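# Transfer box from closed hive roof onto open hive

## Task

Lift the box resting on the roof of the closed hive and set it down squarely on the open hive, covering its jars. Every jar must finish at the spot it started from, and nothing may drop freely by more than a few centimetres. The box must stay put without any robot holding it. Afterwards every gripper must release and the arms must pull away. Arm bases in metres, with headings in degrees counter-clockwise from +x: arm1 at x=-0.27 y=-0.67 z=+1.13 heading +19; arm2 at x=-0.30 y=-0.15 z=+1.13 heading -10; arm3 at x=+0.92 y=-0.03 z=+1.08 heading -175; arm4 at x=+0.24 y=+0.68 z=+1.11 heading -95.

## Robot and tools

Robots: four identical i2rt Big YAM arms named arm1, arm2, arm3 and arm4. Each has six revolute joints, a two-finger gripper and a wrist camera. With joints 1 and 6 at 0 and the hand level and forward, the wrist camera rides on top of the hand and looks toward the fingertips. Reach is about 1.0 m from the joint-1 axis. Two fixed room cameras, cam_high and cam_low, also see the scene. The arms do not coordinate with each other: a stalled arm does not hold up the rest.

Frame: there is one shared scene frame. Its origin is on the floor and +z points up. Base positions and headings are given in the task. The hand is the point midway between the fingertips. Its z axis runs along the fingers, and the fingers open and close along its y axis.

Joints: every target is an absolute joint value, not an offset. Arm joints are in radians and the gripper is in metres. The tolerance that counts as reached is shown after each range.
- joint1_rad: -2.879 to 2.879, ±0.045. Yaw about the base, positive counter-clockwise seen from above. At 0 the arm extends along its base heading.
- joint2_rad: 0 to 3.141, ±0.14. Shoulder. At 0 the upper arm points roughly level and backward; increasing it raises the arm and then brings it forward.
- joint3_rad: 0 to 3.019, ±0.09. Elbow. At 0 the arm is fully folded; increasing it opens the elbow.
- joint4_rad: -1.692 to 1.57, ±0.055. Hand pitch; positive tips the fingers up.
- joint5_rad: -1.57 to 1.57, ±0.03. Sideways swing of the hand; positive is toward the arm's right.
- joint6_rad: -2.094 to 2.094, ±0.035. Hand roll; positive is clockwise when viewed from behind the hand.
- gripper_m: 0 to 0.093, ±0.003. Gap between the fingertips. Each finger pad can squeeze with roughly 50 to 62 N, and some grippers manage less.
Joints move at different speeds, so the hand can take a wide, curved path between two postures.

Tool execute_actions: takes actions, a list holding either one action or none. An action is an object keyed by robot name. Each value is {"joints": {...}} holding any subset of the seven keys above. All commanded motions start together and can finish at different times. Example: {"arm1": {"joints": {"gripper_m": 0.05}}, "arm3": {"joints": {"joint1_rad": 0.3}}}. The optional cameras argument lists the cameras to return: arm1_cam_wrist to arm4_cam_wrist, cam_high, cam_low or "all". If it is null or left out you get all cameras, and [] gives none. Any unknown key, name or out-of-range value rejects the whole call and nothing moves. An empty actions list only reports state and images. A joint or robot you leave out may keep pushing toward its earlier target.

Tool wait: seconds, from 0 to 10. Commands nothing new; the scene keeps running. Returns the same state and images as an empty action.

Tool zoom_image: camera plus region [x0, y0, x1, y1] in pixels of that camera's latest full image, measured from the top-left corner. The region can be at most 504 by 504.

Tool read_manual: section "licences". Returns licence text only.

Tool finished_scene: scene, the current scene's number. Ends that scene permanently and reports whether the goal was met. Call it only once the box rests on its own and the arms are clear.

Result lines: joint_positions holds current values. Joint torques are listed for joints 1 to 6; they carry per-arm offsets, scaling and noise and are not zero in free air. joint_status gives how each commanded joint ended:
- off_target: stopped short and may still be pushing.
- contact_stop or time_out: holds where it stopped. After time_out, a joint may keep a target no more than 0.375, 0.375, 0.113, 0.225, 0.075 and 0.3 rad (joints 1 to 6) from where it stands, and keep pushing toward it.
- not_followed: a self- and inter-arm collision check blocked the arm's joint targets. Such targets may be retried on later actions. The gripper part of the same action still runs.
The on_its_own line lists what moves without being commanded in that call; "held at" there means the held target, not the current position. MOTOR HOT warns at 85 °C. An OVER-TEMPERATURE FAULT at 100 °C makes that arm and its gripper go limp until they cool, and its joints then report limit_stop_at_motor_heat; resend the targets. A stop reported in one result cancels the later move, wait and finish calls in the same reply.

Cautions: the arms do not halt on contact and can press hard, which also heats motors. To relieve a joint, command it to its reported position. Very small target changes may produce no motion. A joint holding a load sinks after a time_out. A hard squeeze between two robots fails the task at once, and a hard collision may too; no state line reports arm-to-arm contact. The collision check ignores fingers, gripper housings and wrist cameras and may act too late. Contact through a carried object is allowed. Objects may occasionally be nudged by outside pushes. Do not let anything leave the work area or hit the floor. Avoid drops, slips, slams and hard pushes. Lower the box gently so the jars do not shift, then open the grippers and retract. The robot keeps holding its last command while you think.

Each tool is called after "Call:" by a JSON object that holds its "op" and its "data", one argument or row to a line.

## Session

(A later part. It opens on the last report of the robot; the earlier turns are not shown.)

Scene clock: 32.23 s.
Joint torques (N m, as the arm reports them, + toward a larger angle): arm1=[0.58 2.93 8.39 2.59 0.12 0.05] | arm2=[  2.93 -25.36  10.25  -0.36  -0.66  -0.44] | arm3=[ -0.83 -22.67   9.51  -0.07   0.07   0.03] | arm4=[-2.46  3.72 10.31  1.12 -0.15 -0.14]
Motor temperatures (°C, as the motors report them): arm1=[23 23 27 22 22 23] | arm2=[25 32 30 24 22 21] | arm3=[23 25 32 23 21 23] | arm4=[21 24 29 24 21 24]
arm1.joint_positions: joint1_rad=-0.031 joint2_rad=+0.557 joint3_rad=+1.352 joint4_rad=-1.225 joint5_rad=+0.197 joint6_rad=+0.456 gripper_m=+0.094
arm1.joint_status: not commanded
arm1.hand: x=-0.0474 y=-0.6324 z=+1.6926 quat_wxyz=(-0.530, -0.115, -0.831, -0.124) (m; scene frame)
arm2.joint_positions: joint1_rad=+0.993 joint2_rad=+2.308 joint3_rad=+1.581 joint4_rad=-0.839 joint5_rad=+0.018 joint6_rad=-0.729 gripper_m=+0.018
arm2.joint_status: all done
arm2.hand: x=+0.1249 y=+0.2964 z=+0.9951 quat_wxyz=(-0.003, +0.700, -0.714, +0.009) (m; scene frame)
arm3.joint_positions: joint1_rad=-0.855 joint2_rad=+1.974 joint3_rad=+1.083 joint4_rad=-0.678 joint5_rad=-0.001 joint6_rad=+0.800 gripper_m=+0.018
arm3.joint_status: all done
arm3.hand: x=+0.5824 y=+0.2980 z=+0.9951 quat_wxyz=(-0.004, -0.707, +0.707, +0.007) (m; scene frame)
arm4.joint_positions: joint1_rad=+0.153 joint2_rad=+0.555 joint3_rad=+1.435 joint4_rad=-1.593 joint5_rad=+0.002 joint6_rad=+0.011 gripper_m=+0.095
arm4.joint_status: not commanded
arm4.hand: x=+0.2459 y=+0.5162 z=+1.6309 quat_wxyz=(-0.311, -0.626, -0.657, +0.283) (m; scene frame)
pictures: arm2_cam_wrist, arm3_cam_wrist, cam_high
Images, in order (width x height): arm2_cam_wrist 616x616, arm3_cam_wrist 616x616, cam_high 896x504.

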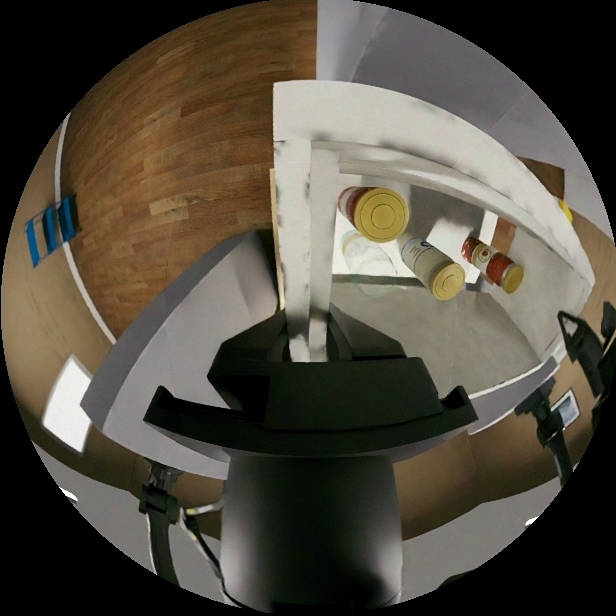

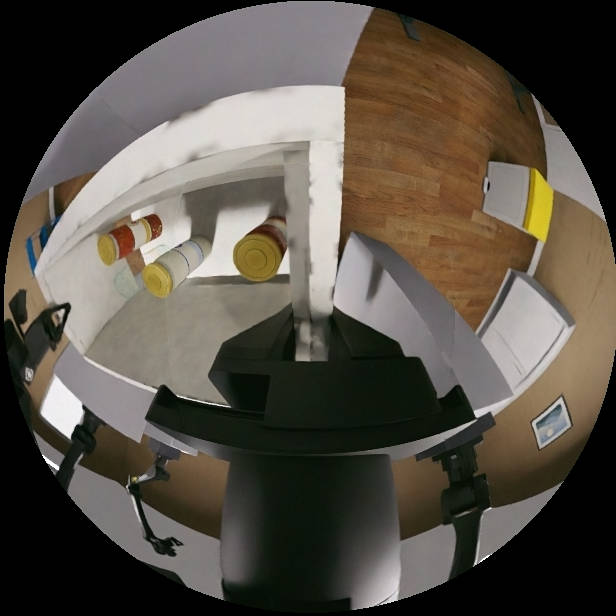

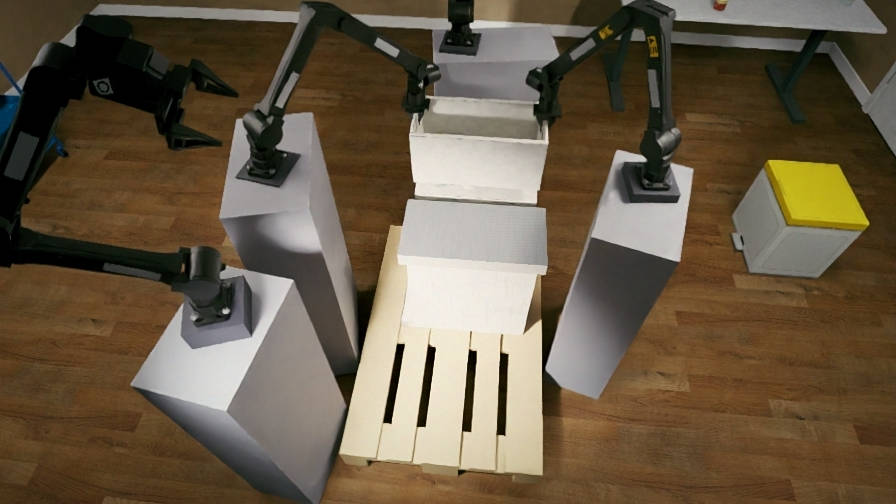

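Call:
{"op": "execute_actions", "data": {
  "actions": [
    {"arm2":{"joints":{"joint2_rad":2.289,"joint3_rad":1.655,"joint4_rad":-0.793,"joint6_rad":-0.75}},"arm3":{"joints":{"joint2_rad":1.953,"joint3_rad":1.128,"joint4_rad":-0.592}}}
  ],
  "cameras": ["arm2_cam_wrist","arm3_cam_wrist","cam_high","arm4_cam_wrist"]
}}

Call:
{"op": "zoom_image", "data": {
  "camera": "cam_high",
  "region": [395, 90, 575, 220]
}}

Call:
{"op": "zoom_image", "data": {
  "camera": "arm2_cam_wrist",
  "region": [300, 160, 460, 320]
}}

Call:
{"op": "zoom_image", "data": {
  "camera": "arm3_cam_wrist",
  "region": [160, 160, 320, 320]
}}

Call:
{"op": "zoom_image", "data": {
  "camera": "arm4_cam_wrist",
  "region": [230, 260, 380, 350]
}}

Scene clock: 34.33 s.
Joint torques (N m, as the arm reports them, + toward a larger angle): arm1=[0.61 2.97 8.38 2.61 0.12 0.05] | arm2=[  2.59 -25.91  12.55  -0.35  -0.59  -0.34] | arm3=[ -1.12 -22.8    8.97  -0.05   0.02   0.05] | arm4=[-2.11  3.18 10.32  1.35 -0.18 -0.11]
Motor temperatures (°C, as the motors report them): arm1=[23 23 27 22 22 23] | arm2=[25 33 30 24 22 21] | arm3=[23 25 32 23 21 23] | arm4=[21 24 29 24 21 24]
arm1.joint_positions: joint1_rad=-0.031 joint2_rad=+0.557 joint3_rad=+1.352 joint4_rad=-1.225 joint5_rad=+0.197 joint6_rad=+0.456 gripper_m=+0.094
arm1.joint_status: not commanded
arm1.hand: x=-0.0474 y=-0.6324 z=+1.6926 quat_wxyz=(-0.530, -0.115, -0.831, -0.124) (m; scene frame)
arm2.joint_positions: joint1_rad=+0.993 joint2_rad=+2.374 joint3_rad=+1.586 joint4_rad=-0.776 joint5_rad=+0.016 joint6_rad=-0.729 gripper_m=+0.018
arm2.joint_status: all done
arm2.hand: x=+0.1240 y=+0.2957 z=+0.9573 quat_wxyz=(-0.003, +0.700, -0.714, +0.008) (m; scene frame)
arm3.joint_positions: joint1_rad=-0.852 joint2_rad=+2.056 joint3_rad=+1.083 joint4_rad=-0.592 joint5_rad=+0.001 joint6_rad=+0.800 gripper_m=+0.018
arm3.joint_status: all done
arm3.hand: x=+0.5804 y=+0.2983 z=+0.9577 quat_wxyz=(-0.003, -0.708, +0.706, +0.009) (m; scene frame)
arm4.joint_positions: joint1_rad=+0.153 joint2_rad=+0.555 joint3_rad=+1.435 joint4_rad=-1.593 joint5_rad=+0.002 joint6_rad=+0.011 gripper_m=+0.095
arm4.joint_status: not commanded
arm4.hand: x=+0.2459 y=+0.5162 z=+1.6309 quat_wxyz=(-0.311, -0.626, -0.657, +0.283) (m; scene frame)
pictures: arm2_cam_wrist, arm3_cam_wrist, arm4_cam_wrist, cam_high
Images, in order (width x height): arm2_cam_wrist 616x616, arm3_cam_wrist 616x616, arm4_cam_wrist 616x616, cam_high 896x504.

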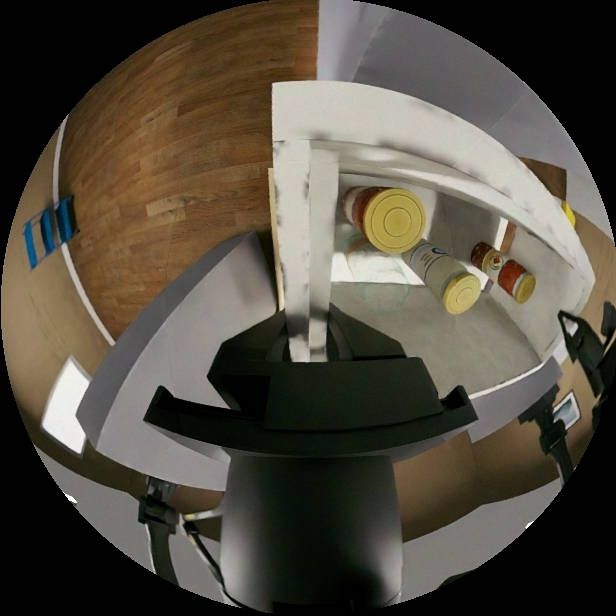

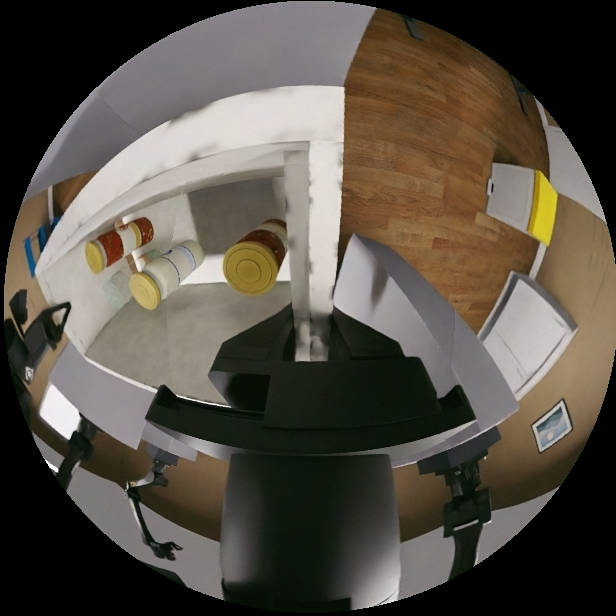

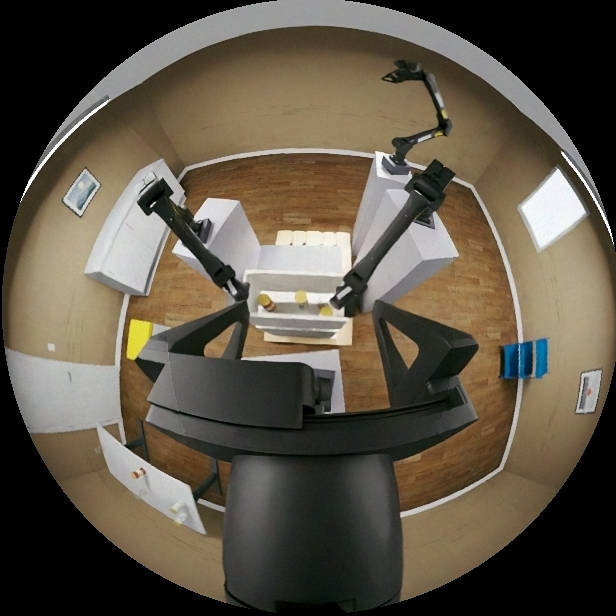

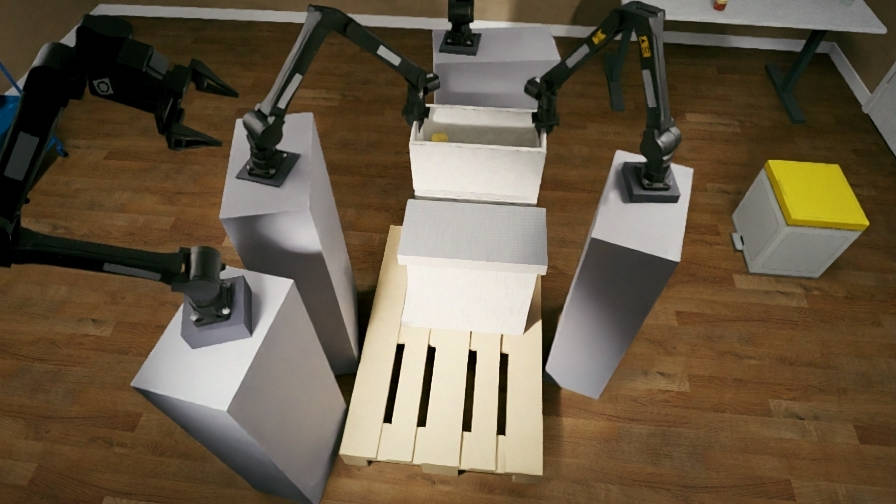

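Region (395, 90, 575, 220) of cam_high's 896x504 image, scaled by 2.800, with more detail than that image has.

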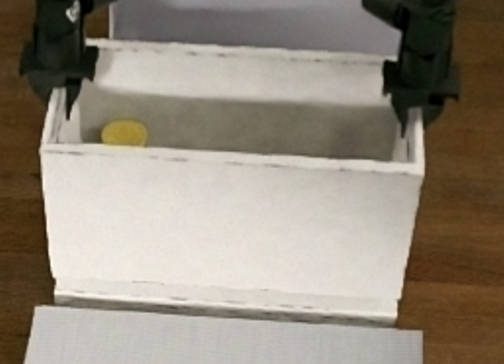

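Region (300, 160, 460, 320) of arm2_cam_wrist's 616x616 image, scaled by 3.150, with more detail than that image has.

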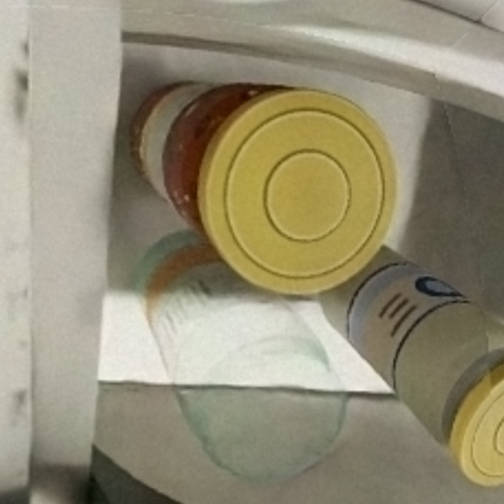

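Region (160, 160, 320, 320) of arm3_cam_wrist's 616x616 image, scaled by 3.150, with more detail than that image has.

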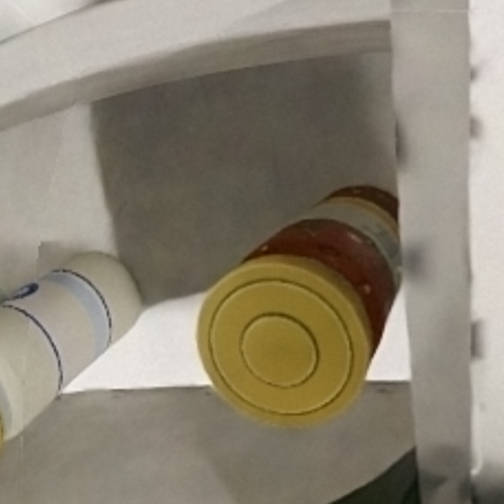

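Region (230, 260, 380, 350) of arm4_cam_wrist's 616x616 image, scaled by 3.360, with more detail than that image has; it fills the top 302 rows of this view, and the rest is white.

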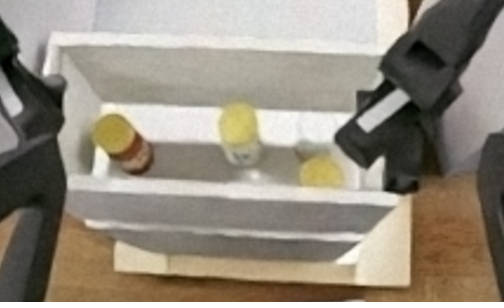

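Call:
{"op": "execute_actions", "data": {
  "actions": [
    {"arm2":{"joints":{"joint2_rad":2.348,"joint3_rad":1.678,"joint4_rad":-0.757}},"arm3":{"joints":{"joint1_rad":-0.868,"joint2_rad":2.017,"joint3_rad":1.128,"joint4_rad":-0.534}}}
  ],
  "cameras": ["cam_high","arm4_cam_wrist"]
}}

Call:
{"op": "zoom_image", "data": {
  "camera": "cam_high",
  "region": [395, 90, 575, 220]
}}

Call:
{"op": "zoom_image", "data": {
  "camera": "arm4_cam_wrist",
  "region": [230, 260, 380, 350]
}}

Scene clock: 35.83 s.
Joint torques (N m, as the arm reports them, + toward a larger angle): arm1=[0.59 3.01 8.36 2.59 0.12 0.04] | arm2=[  3.47 -25.42  12.09  -0.44  -0.55  -0.35] | arm3=[ -0.99 -22.47   8.48  -0.03  -0.02   0.05] | arm4=[-2.12  4.29 10.25  1.17 -0.17 -0.12]
Motor temperatures (°C, as the motors report them): arm1=[23 23 27 22 22 23] | arm2=[25 33 30 24 22 21] | arm3=[23 26 31 23 21 23] | arm4=[21 24 29 24 21 24]
arm1.joint_positions: joint1_rad=-0.031 joint2_rad=+0.557 joint3_rad=+1.352 joint4_rad=-1.225 joint5_rad=+0.197 joint6_rad=+0.456 gripper_m=+0.094
arm1.joint_status: not commanded
arm1.hand: x=-0.0474 y=-0.6324 z=+1.6926 quat_wxyz=(-0.530, -0.115, -0.831, -0.124) (m; scene frame)
arm2.joint_positions: joint1_rad=+0.993 joint2_rad=+2.428 joint3_rad=+1.610 joint4_rad=-0.742 joint5_rad=+0.016 joint6_rad=-0.728 gripper_m=+0.018
arm2.joint_status: all done
arm2.hand: x=+0.1266 y=+0.2985 z=+0.9317 quat_wxyz=(-0.005, +0.700, -0.714, +0.008) (m; scene frame)
arm3.joint_positions: joint1_rad=-0.858 joint2_rad=+2.112 joint3_rad=+1.083 joint4_rad=-0.533 joint5_rad=+0.002 joint6_rad=+0.799 gripper_m=+0.018
arm3.joint_status: all done
arm3.hand: x=+0.5827 y=+0.3001 z=+0.9326 quat_wxyz=(-0.002, -0.706, +0.708, +0.010) (m; scene frame)
arm4.joint_positions: joint1_rad=+0.153 joint2_rad=+0.555 joint3_rad=+1.435 joint4_rad=-1.593 joint5_rad=+0.002 joint6_rad=+0.011 gripper_m=+0.095
arm4.joint_status: not commanded
arm4.hand: x=+0.2459 y=+0.5162 z=+1.6309 quat_wxyz=(-0.311, -0.626, -0.657, +0.283) (m; scene frame)
pictures: arm4_cam_wrist, cam_high
Images, in order (width x height): arm4_cam_wrist 616x616, cam_high 896x504.

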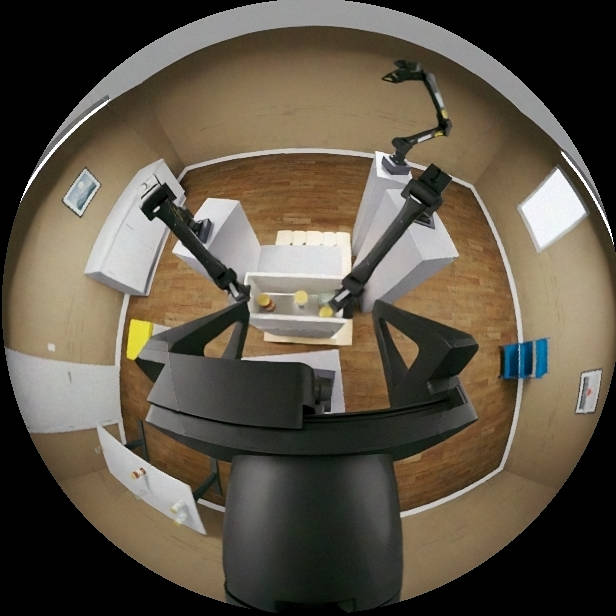

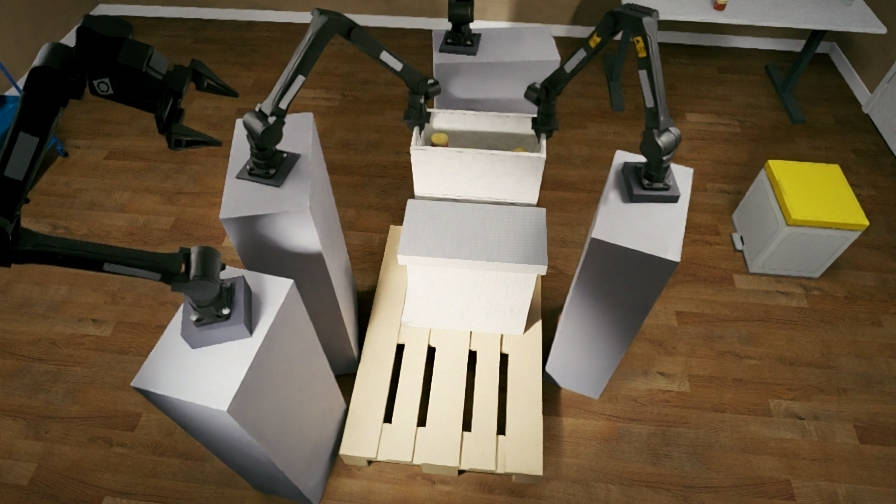

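Region (395, 90, 575, 220) of cam_high's 896x504 image, scaled by 2.800, with more detail than that image has.

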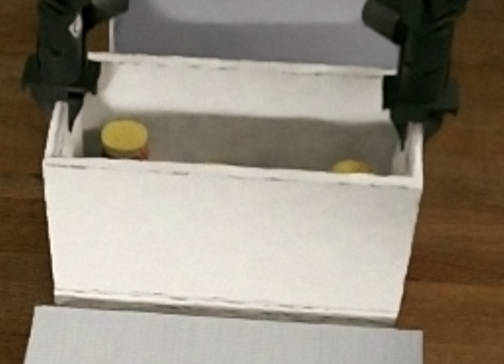

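Region (230, 260, 380, 350) of arm4_cam_wrist's 616x616 image, scaled by 3.360, with more detail than that image has; it fills the top 302 rows of this view, and the rest is white.

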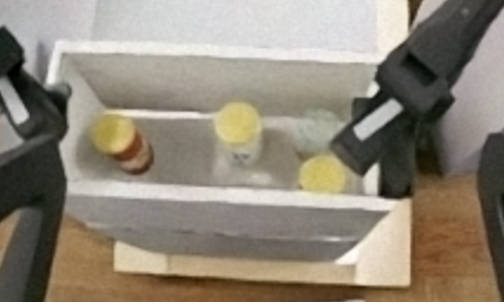

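Call:
{"op": "execute_actions", "data": {
  "actions": [
    {"arm2":{"joints":{"joint2_rad":2.395,"joint3_rad":1.692,"joint4_rad":-0.735}},"arm3":{"joints":{"joint2_rad":2.07,"joint3_rad":1.135,"joint4_rad":-0.495}}}
  ],
  "cameras": ["cam_high","arm4_cam_wrist"]
}}

Call:
{"op": "zoom_image", "data": {
  "camera": "cam_high",
  "region": [395, 90, 575, 220]
}}

Call:
{"op": "zoom_image", "data": {
  "camera": "arm4_cam_wrist",
  "region": [230, 260, 380, 350]
}}

Scene clock: 36.80 s.
Joint torques (N m, as the arm reports them, + toward a larger angle): arm1=[0.64 2.95 8.35 2.61 0.12 0.04] | arm2=[  2.56 -23.72  11.9    0.21  -0.5   -0.38] | arm3=[ -0.6  -21.25   8.82   0.25   0.13   0.05] | arm4=[-2.27  3.8  10.3   1.22 -0.18 -0.13]
Motor temperatures (°C, as the motors report them): arm1=[23 23 27 22 22 23] | arm2=[25 33 31 24 22 21] | arm3=[23 26 31 23 21 23] | arm4=[21 24 29 24 21 24]
arm1.joint_positions: joint1_rad=-0.031 joint2_rad=+0.557 joint3_rad=+1.352 joint4_rad=-1.225 joint5_rad=+0.197 joint6_rad=+0.456 gripper_m=+0.094
arm1.joint_status: not commanded
arm1.hand: x=-0.0474 y=-0.6324 z=+1.6926 quat_wxyz=(-0.530, -0.115, -0.831, -0.124) (m; scene frame)
arm2.joint_positions: joint1_rad=+0.994 joint2_rad=+2.451 joint3_rad=+1.625 joint4_rad=-0.732 joint5_rad=+0.014 joint6_rad=-0.726 gripper_m=+0.018
arm2.joint_status: all done
arm2.hand: x=+0.1281 y=+0.3010 z=+0.9220 quat_wxyz=(-0.006, +0.699, -0.715, +0.007) (m; scene frame)
arm3.joint_positions: joint1_rad=-0.863 joint2_rad=+2.144 joint3_rad=+1.083 joint4_rad=-0.500 joint5_rad=-0.002 joint6_rad=+0.799 gripper_m=+0.018
arm3.joint_status: all done
arm3.hand: x=+0.5845 y=+0.3002 z=+0.9180 quat_wxyz=(-0.005, -0.705, +0.709, +0.011) (m; scene frame)
arm4.joint_positions: joint1_rad=+0.153 joint2_rad=+0.555 joint3_rad=+1.435 joint4_rad=-1.593 joint5_rad=+0.002 joint6_rad=+0.011 gripper_m=+0.095
arm4.joint_status: not commanded
arm4.hand: x=+0.2459 y=+0.5162 z=+1.6309 quat_wxyz=(-0.311, -0.626, -0.657, +0.283) (m; scene frame)
pictures: arm4_cam_wrist, cam_high
Images, in order (width x height): arm4_cam_wrist 616x616, cam_high 896x504.

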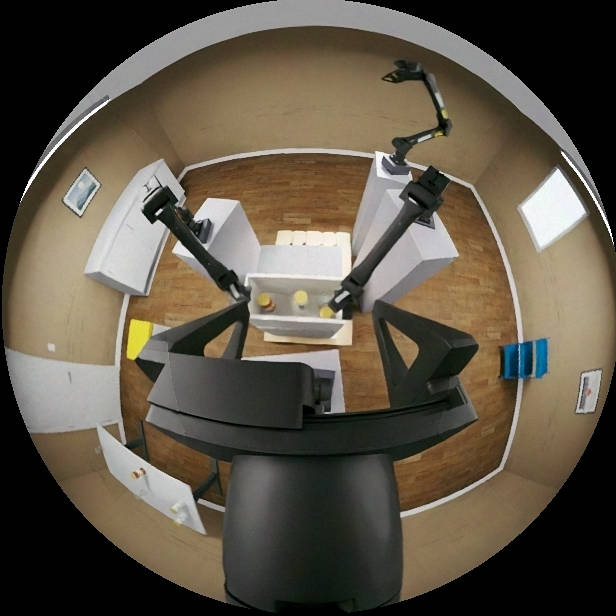

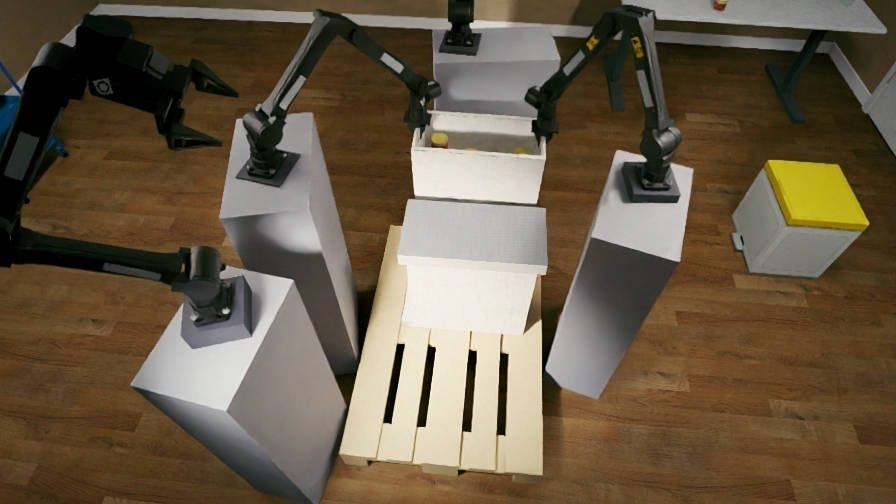

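Region (395, 90, 575, 220) of cam_high's 896x504 image, scaled by 2.800, with more detail than that image has.

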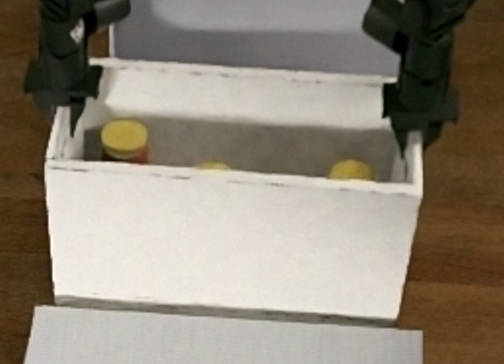

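Region (230, 260, 380, 350) of arm4_cam_wrist's 616x616 image, scaled by 3.360, with more detail than that image has; it fills the top 302 rows of this view, and the rest is white.

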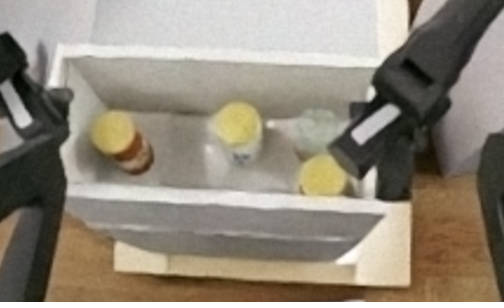

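Call:
{"op": "execute_actions", "data": {
  "actions": [
    {"arm2":{"joints":{"joint1_rad":1.0,"joint2_rad":2.445,"joint3_rad":1.64,"joint4_rad":-0.73,"joint6_rad":-0.73}},"arm3":{"joints":{"joint1_rad":-0.863,"joint2_rad":2.14,"joint3_rad":1.095,"joint4_rad":-0.498}}}
  ],
  "cameras": []
}}

Call:
{"op": "execute_actions", "data": {
  "actions": [
    {"arm2":{"joints":{"gripper_m":0.06}},"arm3":{"joints":{"gripper_m":0.06}}}
  ],
  "cameras": ["cam_high","arm2_cam_wrist","arm3_cam_wrist"]
}}

Scene clock: 37.67 s.
Joint torques (N m, as the arm reports them, + toward a larger angle): arm1=[0.6  2.96 8.36 2.58 0.11 0.04] | arm2=[  1.45 -20.71   7.62   0.13  -0.35  -0.22] | arm3=[ -0.02 -16.78   5.56  -0.16   0.     0.05] | arm4=[-2.52  3.57 10.36  1.12 -0.2  -0.08]
Motor temperatures (°C, as the motors report them): arm1=[23 23 27 22 22 23] | arm2=[25 33 31 24 22 21] | arm3=[23 26 31 23 21 23] | arm4=[21 24 29 24 21 24]
arm1.joint_positions: joint1_rad=-0.031 joint2_rad=+0.557 joint3_rad=+1.352 joint4_rad=-1.225 joint5_rad=+0.197 joint6_rad=+0.456 gripper_m=+0.094
arm1.joint_status: not commanded
arm1.hand: x=-0.0474 y=-0.6324 z=+1.6926 quat_wxyz=(-0.530, -0.115, -0.831, -0.124) (m; scene frame)
arm2.joint_positions: joint1_rad=+0.994 joint2_rad=+2.455 joint3_rad=+1.625 joint4_rad=-0.724 joint5_rad=+0.009 joint6_rad=-0.721 gripper_m=+0.018
arm2.joint_status: all done
arm2.hand: x=+0.1278 y=+0.3019 z=+0.9195 quat_wxyz=(-0.008, +0.697, -0.717, +0.004) (m; scene frame)
arm3.joint_positions: joint1_rad=-0.864 joint2_rad=+2.150 joint3_rad=+1.083 joint4_rad=-0.494 joint5_rad=+0.001 joint6_rad=+0.799 gripper_m=+0.018
arm3.joint_status: all done
arm3.hand: x=+0.5856 y=+0.3010 z=+0.9152 quat_wxyz=(-0.003, -0.704, +0.710, +0.011) (m; scene frame)
arm4.joint_positions: joint1_rad=+0.153 joint2_rad=+0.555 joint3_rad=+1.435 joint4_rad=-1.593 joint5_rad=+0.002 joint6_rad=+0.011 gripper_m=+0.095
arm4.joint_status: not commanded
arm4.hand: x=+0.2459 y=+0.5162 z=+1.6309 quat_wxyz=(-0.311, -0.626, -0.657, +0.283) (m; scene frame)
pictures: none
No camera images: the call's "cameras" was empty. Leave "cameras" out to get every camera's image.

Scene clock: 38.30 s.
Joint torques (N m, as the arm reports them, + toward a larger angle): arm1=[0.65 2.92 8.38 2.58 0.11 0.04] | arm2=[  1.48 -19.72   7.7    0.09  -0.11  -0.22] | arm3=[ -0.09 -16.4    5.6   -0.15   0.     0.04] | arm4=[-2.15  3.8  10.36  1.01 -0.2  -0.1 ]
Motor temperatures (°C, as the motors report them): arm1=[23 23 27 22 22 23] | arm2=[25 33 31 24 22 21] | arm3=[23 26 31 23 21 23] | arm4=[21 24 29 24 21 24]
arm1.joint_positions: joint1_rad=-0.031 joint2_rad=+0.557 joint3_rad=+1.352 joint4_rad=-1.225 joint5_rad=+0.197 joint6_rad=+0.456 gripper_m=+0.094
arm1.joint_status: not commanded
arm1.hand: x=-0.0474 y=-0.6324 z=+1.6926 quat_wxyz=(-0.530, -0.115, -0.831, -0.124) (m; scene frame)
arm2.joint_positions: joint1_rad=+0.994 joint2_rad=+2.447 joint3_rad=+1.625 joint4_rad=-0.725 joint5_rad=+0.003 joint6_rad=-0.721 gripper_m=+0.060
arm2.joint_status: all done
arm2.hand: x=+0.1288 y=+0.3046 z=+0.9243 quat_wxyz=(-0.012, +0.697, -0.717, +0.001) (m; scene frame)
arm3.joint_positions: joint1_rad=-0.864 joint2_rad=+2.149 joint3_rad=+1.083 joint4_rad=-0.494 joint5_rad=+0.001 joint6_rad=+0.799 gripper_m=+0.060
arm3.joint_status: all done
arm3.hand: x=+0.5853 y=+0.3013 z=+0.9159 quat_wxyz=(-0.003, -0.704, +0.710, +0.011) (m; scene frame)
arm4.joint_positions: joint1_rad=+0.153 joint2_rad=+0.555 joint3_rad=+1.435 joint4_rad=-1.593 joint5_rad=+0.002 joint6_rad=+0.011 gripper_m=+0.095
arm4.joint_status: not commanded
arm4.hand: x=+0.2459 y=+0.5162 z=+1.6309 quat_wxyz=(-0.311, -0.626, -0.657, +0.283) (m; scene frame)
pictures: arm2_cam_wrist, arm3_cam_wrist, cam_high
Images, in order (width x height): arm2_cam_wrist 616x616, arm3_cam_wrist 616x616, cam_high 896x504.

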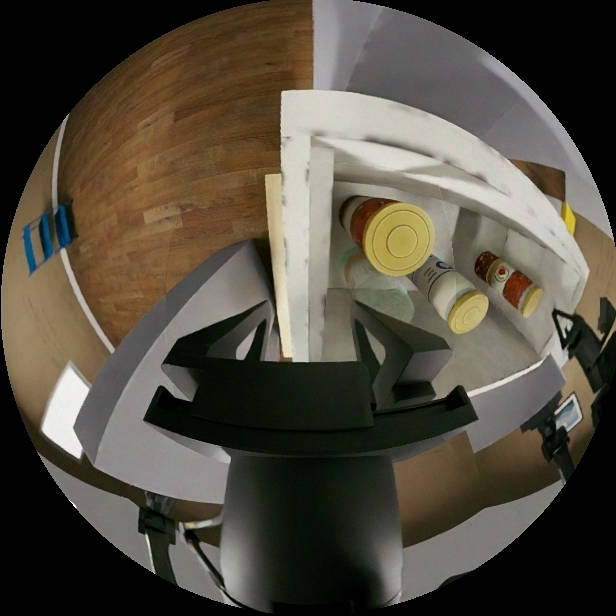

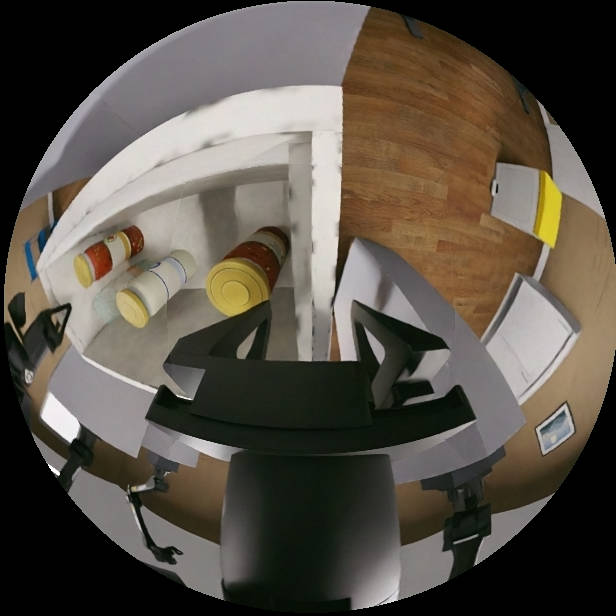

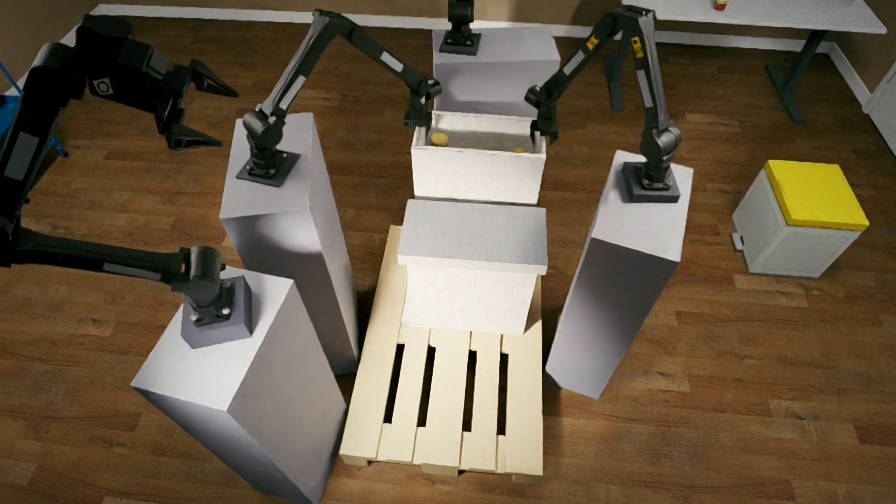

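Call:
{"op": "execute_actions", "data": {
  "actions": [
    {"arm2":{"joints":{"joint2_rad":2.31,"joint4_rad":-0.82,"gripper_m":0.09}},"arm3":{"joints":{"joint2_rad":1.97,"joint4_rad":-0.62,"gripper_m":0.09}}}
  ],
  "cameras": ["cam_low"]
}}

Scene clock: 39.80 s.
Joint torques (N m, as the arm reports them, + toward a larger angle): arm1=[0.65 2.89 8.37 2.58 0.12 0.04] | arm2=[  1.5  -17.48   8.82   0.09  -0.1   -0.22] | arm3=[  0.01 -13.95   7.3   -0.18   0.     0.04] | arm4=[-2.22  3.66 10.31  1.13 -0.22 -0.1 ]
Motor temperatures (°C, as the motors report them): arm1=[23 23 27 22 22 23] | arm2=[25 33 30 24 22 21] | arm3=[23 26 31 23 21 23] | arm4=[21 24 29 24 21 24]
arm1.joint_positions: joint1_rad=-0.031 joint2_rad=+0.557 joint3_rad=+1.352 joint4_rad=-1.225 joint5_rad=+0.197 joint6_rad=+0.456 gripper_m=+0.094
arm1.joint_status: not commanded
arm1.hand: x=-0.0474 y=-0.6324 z=+1.6926 quat_wxyz=(-0.530, -0.115, -0.831, -0.124) (m; scene frame)
arm2.joint_positions: joint1_rad=+0.994 joint2_rad=+2.290 joint3_rad=+1.625 joint4_rad=-0.811 joint5_rad=+0.002 joint6_rad=-0.721 gripper_m=+0.090
arm2.joint_status: all done
arm2.hand: x=+0.1453 y=+0.3226 z=+1.0197 quat_wxyz=(-0.048, +0.697, -0.716, -0.001) (m; scene frame)
arm3.joint_positions: joint1_rad=-0.864 joint2_rad=+1.950 joint3_rad=+1.083 joint4_rad=-0.612 joint5_rad=+0.001 joint6_rad=+0.799 gripper_m=+0.090
arm3.joint_status: all done
arm3.hand: x=+0.5709 y=+0.3163 z=+1.0070 quat_wxyz=(-0.003, -0.703, +0.709, +0.052) (m; scene frame)
arm4.joint_positions: joint1_rad=+0.153 joint2_rad=+0.555 joint3_rad=+1.435 joint4_rad=-1.593 joint5_rad=+0.002 joint6_rad=+0.011 gripper_m=+0.095
arm4.joint_status: not commanded
arm4.hand: x=+0.2459 y=+0.5162 z=+1.6309 quat_wxyz=(-0.311, -0.626, -0.657, +0.283) (m; scene frame)
pictures: cam_low
Images, in order (width x height): cam_low 896x504.

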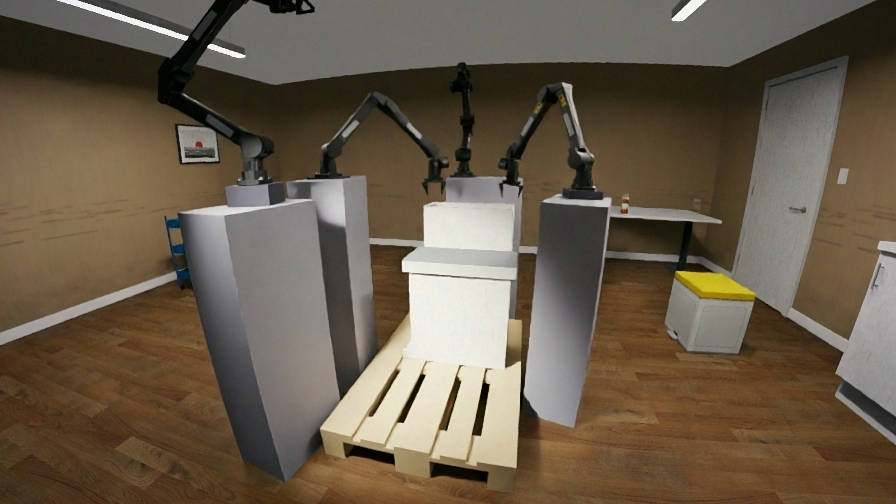

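Call:
{"op": "execute_actions", "data": {
  "actions": [
    {"arm2":{"joints":{"joint1_rad":1.3,"joint2_rad":1.95,"joint4_rad":-1.15}},"arm3":{"joints":{"joint1_rad":-1.2,"joint2_rad":1.6,"joint4_rad":-0.95}}}
  ],
  "cameras": ["cam_high","arm4_cam_wrist","arm2_cam_wrist","arm3_cam_wrist"]
}}

Call:
{"op": "zoom_image", "data": {
  "camera": "arm4_cam_wrist",
  "region": [230, 260, 380, 350]
}}

Scene clock: 41.47 s.
Joint torques (N m, as the arm reports them, + toward a larger angle): arm1=[0.59 2.93 8.37 2.6  0.11 0.05] | arm2=[  1.67 -16.79   9.97   0.14   0.02  -0.21] | arm3=[ -0.04 -11.71   9.53  -0.13  -0.02   0.03] | arm4=[-1.56  3.42 10.27  1.14 -0.21 -0.12]
Motor temperatures (°C, as the motors report them): arm1=[23 23 27 22 22 23] | arm2=[25 33 30 24 22 21] | arm3=[23 26 31 23 21 23] | arm4=[21 24 29 24 21 24]
arm1.joint_positions: joint1_rad=-0.031 joint2_rad=+0.557 joint3_rad=+1.352 joint4_rad=-1.225 joint5_rad=+0.197 joint6_rad=+0.456 gripper_m=+0.094
arm1.joint_status: not commanded
arm1.hand: x=-0.0474 y=-0.6324 z=+1.6926 quat_wxyz=(-0.530, -0.115, -0.831, -0.124) (m; scene frame)
arm2.joint_positions: joint1_rad=+1.293 joint2_rad=+1.946 joint3_rad=+1.632 joint4_rad=-1.141 joint5_rad=-0.001 joint6_rad=-0.722 gripper_m=+0.090
arm2.joint_status: all done
arm2.hand: x=-0.0278 y=+0.4040 z=+1.2252 quat_wxyz=(-0.056, +0.795, -0.603, -0.012) (m; scene frame)
arm3.joint_positions: joint1_rad=-1.200 joint2_rad=+1.588 joint3_rad=+1.083 joint4_rad=-0.941 joint5_rad=+0.002 joint6_rad=+0.799 gripper_m=+0.090
arm3.joint_status: all done
arm3.hand: x=+0.7223 y=+0.3817 z=+1.1634 quat_wxyz=(+0.006, -0.574, +0.816, +0.067) (m; scene frame)
arm4.joint_positions: joint1_rad=+0.153 joint2_rad=+0.555 joint3_rad=+1.435 joint4_rad=-1.593 joint5_rad=+0.002 joint6_rad=+0.011 gripper_m=+0.095
arm4.joint_status: not commanded
arm4.hand: x=+0.2459 y=+0.5162 z=+1.6309 quat_wxyz=(-0.311, -0.626, -0.657, +0.283) (m; scene frame)
pictures: arm2_cam_wrist, arm3_cam_wrist, arm4_cam_wrist, cam_high
Images, in order (width x height): arm2_cam_wrist 616x616, arm3_cam_wrist 616x616, arm4_cam_wrist 616x616, cam_high 896x504.

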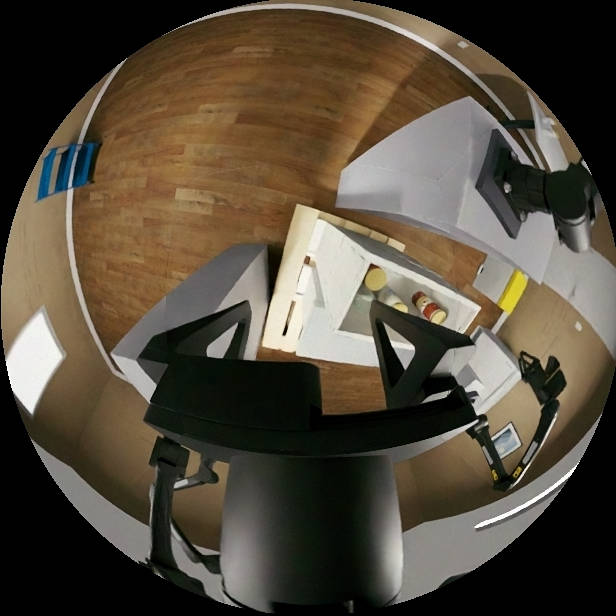

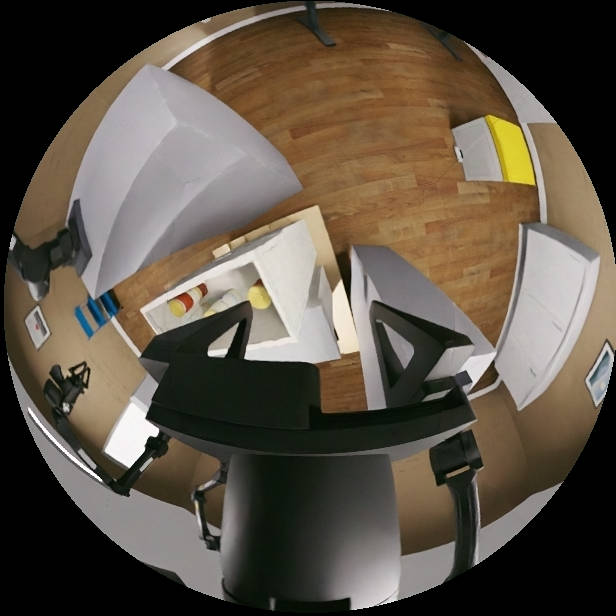

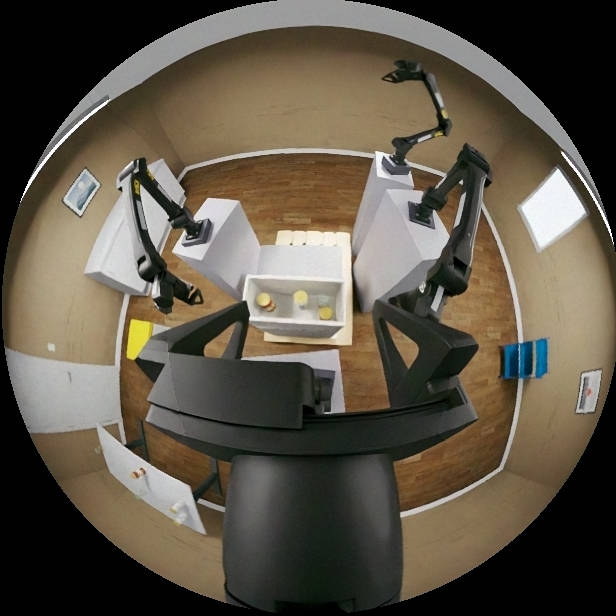

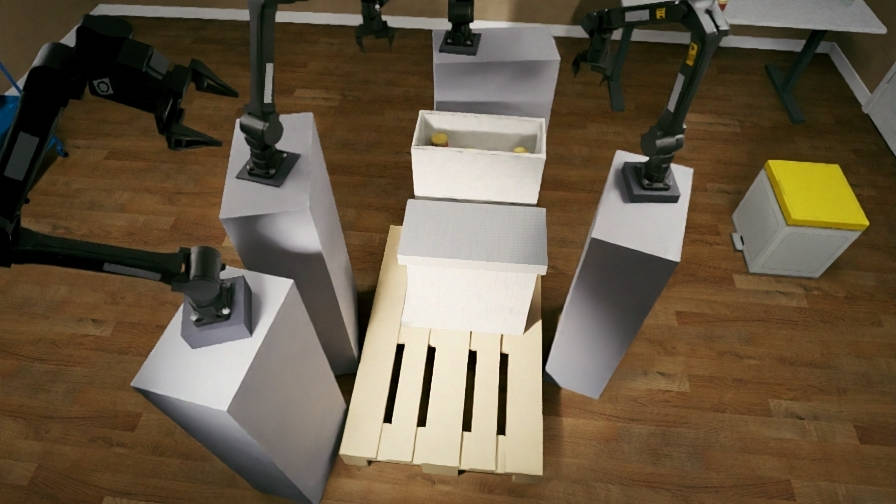

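Region (230, 260, 380, 350) of arm4_cam_wrist's 616x616 image, scaled by 3.360, with more detail than that image has; it fills the top 302 rows of this view, and the rest is white.

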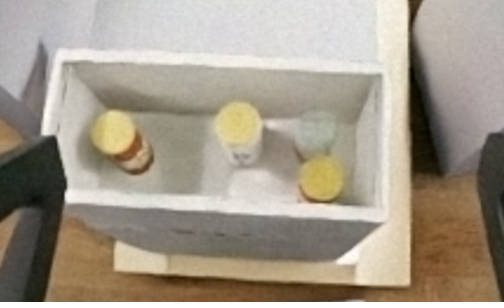

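Call:
{"op": "zoom_image", "data": {
  "camera": "arm2_cam_wrist",
  "region": [280, 200, 420, 340]
}}

Call:
{"op": "zoom_image", "data": {
  "camera": "arm3_cam_wrist",
  "region": [210, 200, 350, 350]
}}

Call:
{"op": "zoom_image", "data": {
  "camera": "cam_high",
  "region": [395, 90, 575, 220]
}}

Region (280, 200, 420, 340) of arm2_cam_wrist's 616x616 image, scaled by 3.600, with more detail than that image has.

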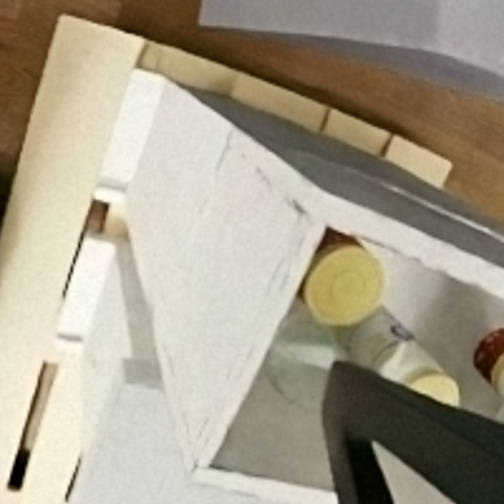

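Region (210, 200, 350, 350) of arm3_cam_wrist's 616x616 image, scaled by 3.360, with more detail than that image has; it fills the left 470 columns of this view, and the rest is white.

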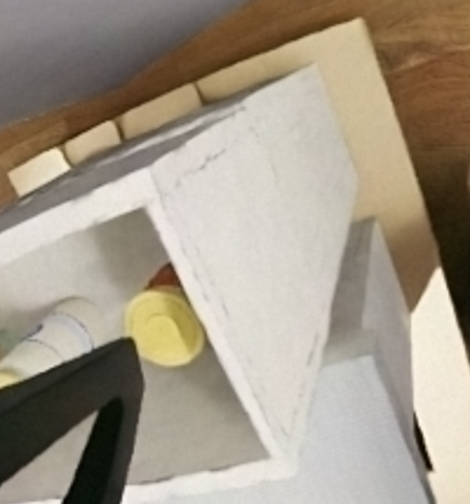

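Region (395, 90, 575, 220) of cam_high's 896x504 image, scaled by 2.800, with more detail than that image has.

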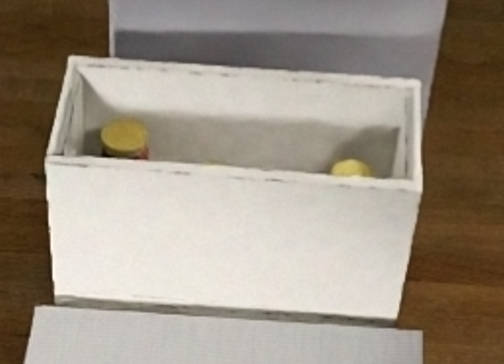

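The box sits flush on the hive on all sides.

Call:
{"op": "finished_scene", "data": {
  "scene": 2
}}

The scene is finished: the task was done.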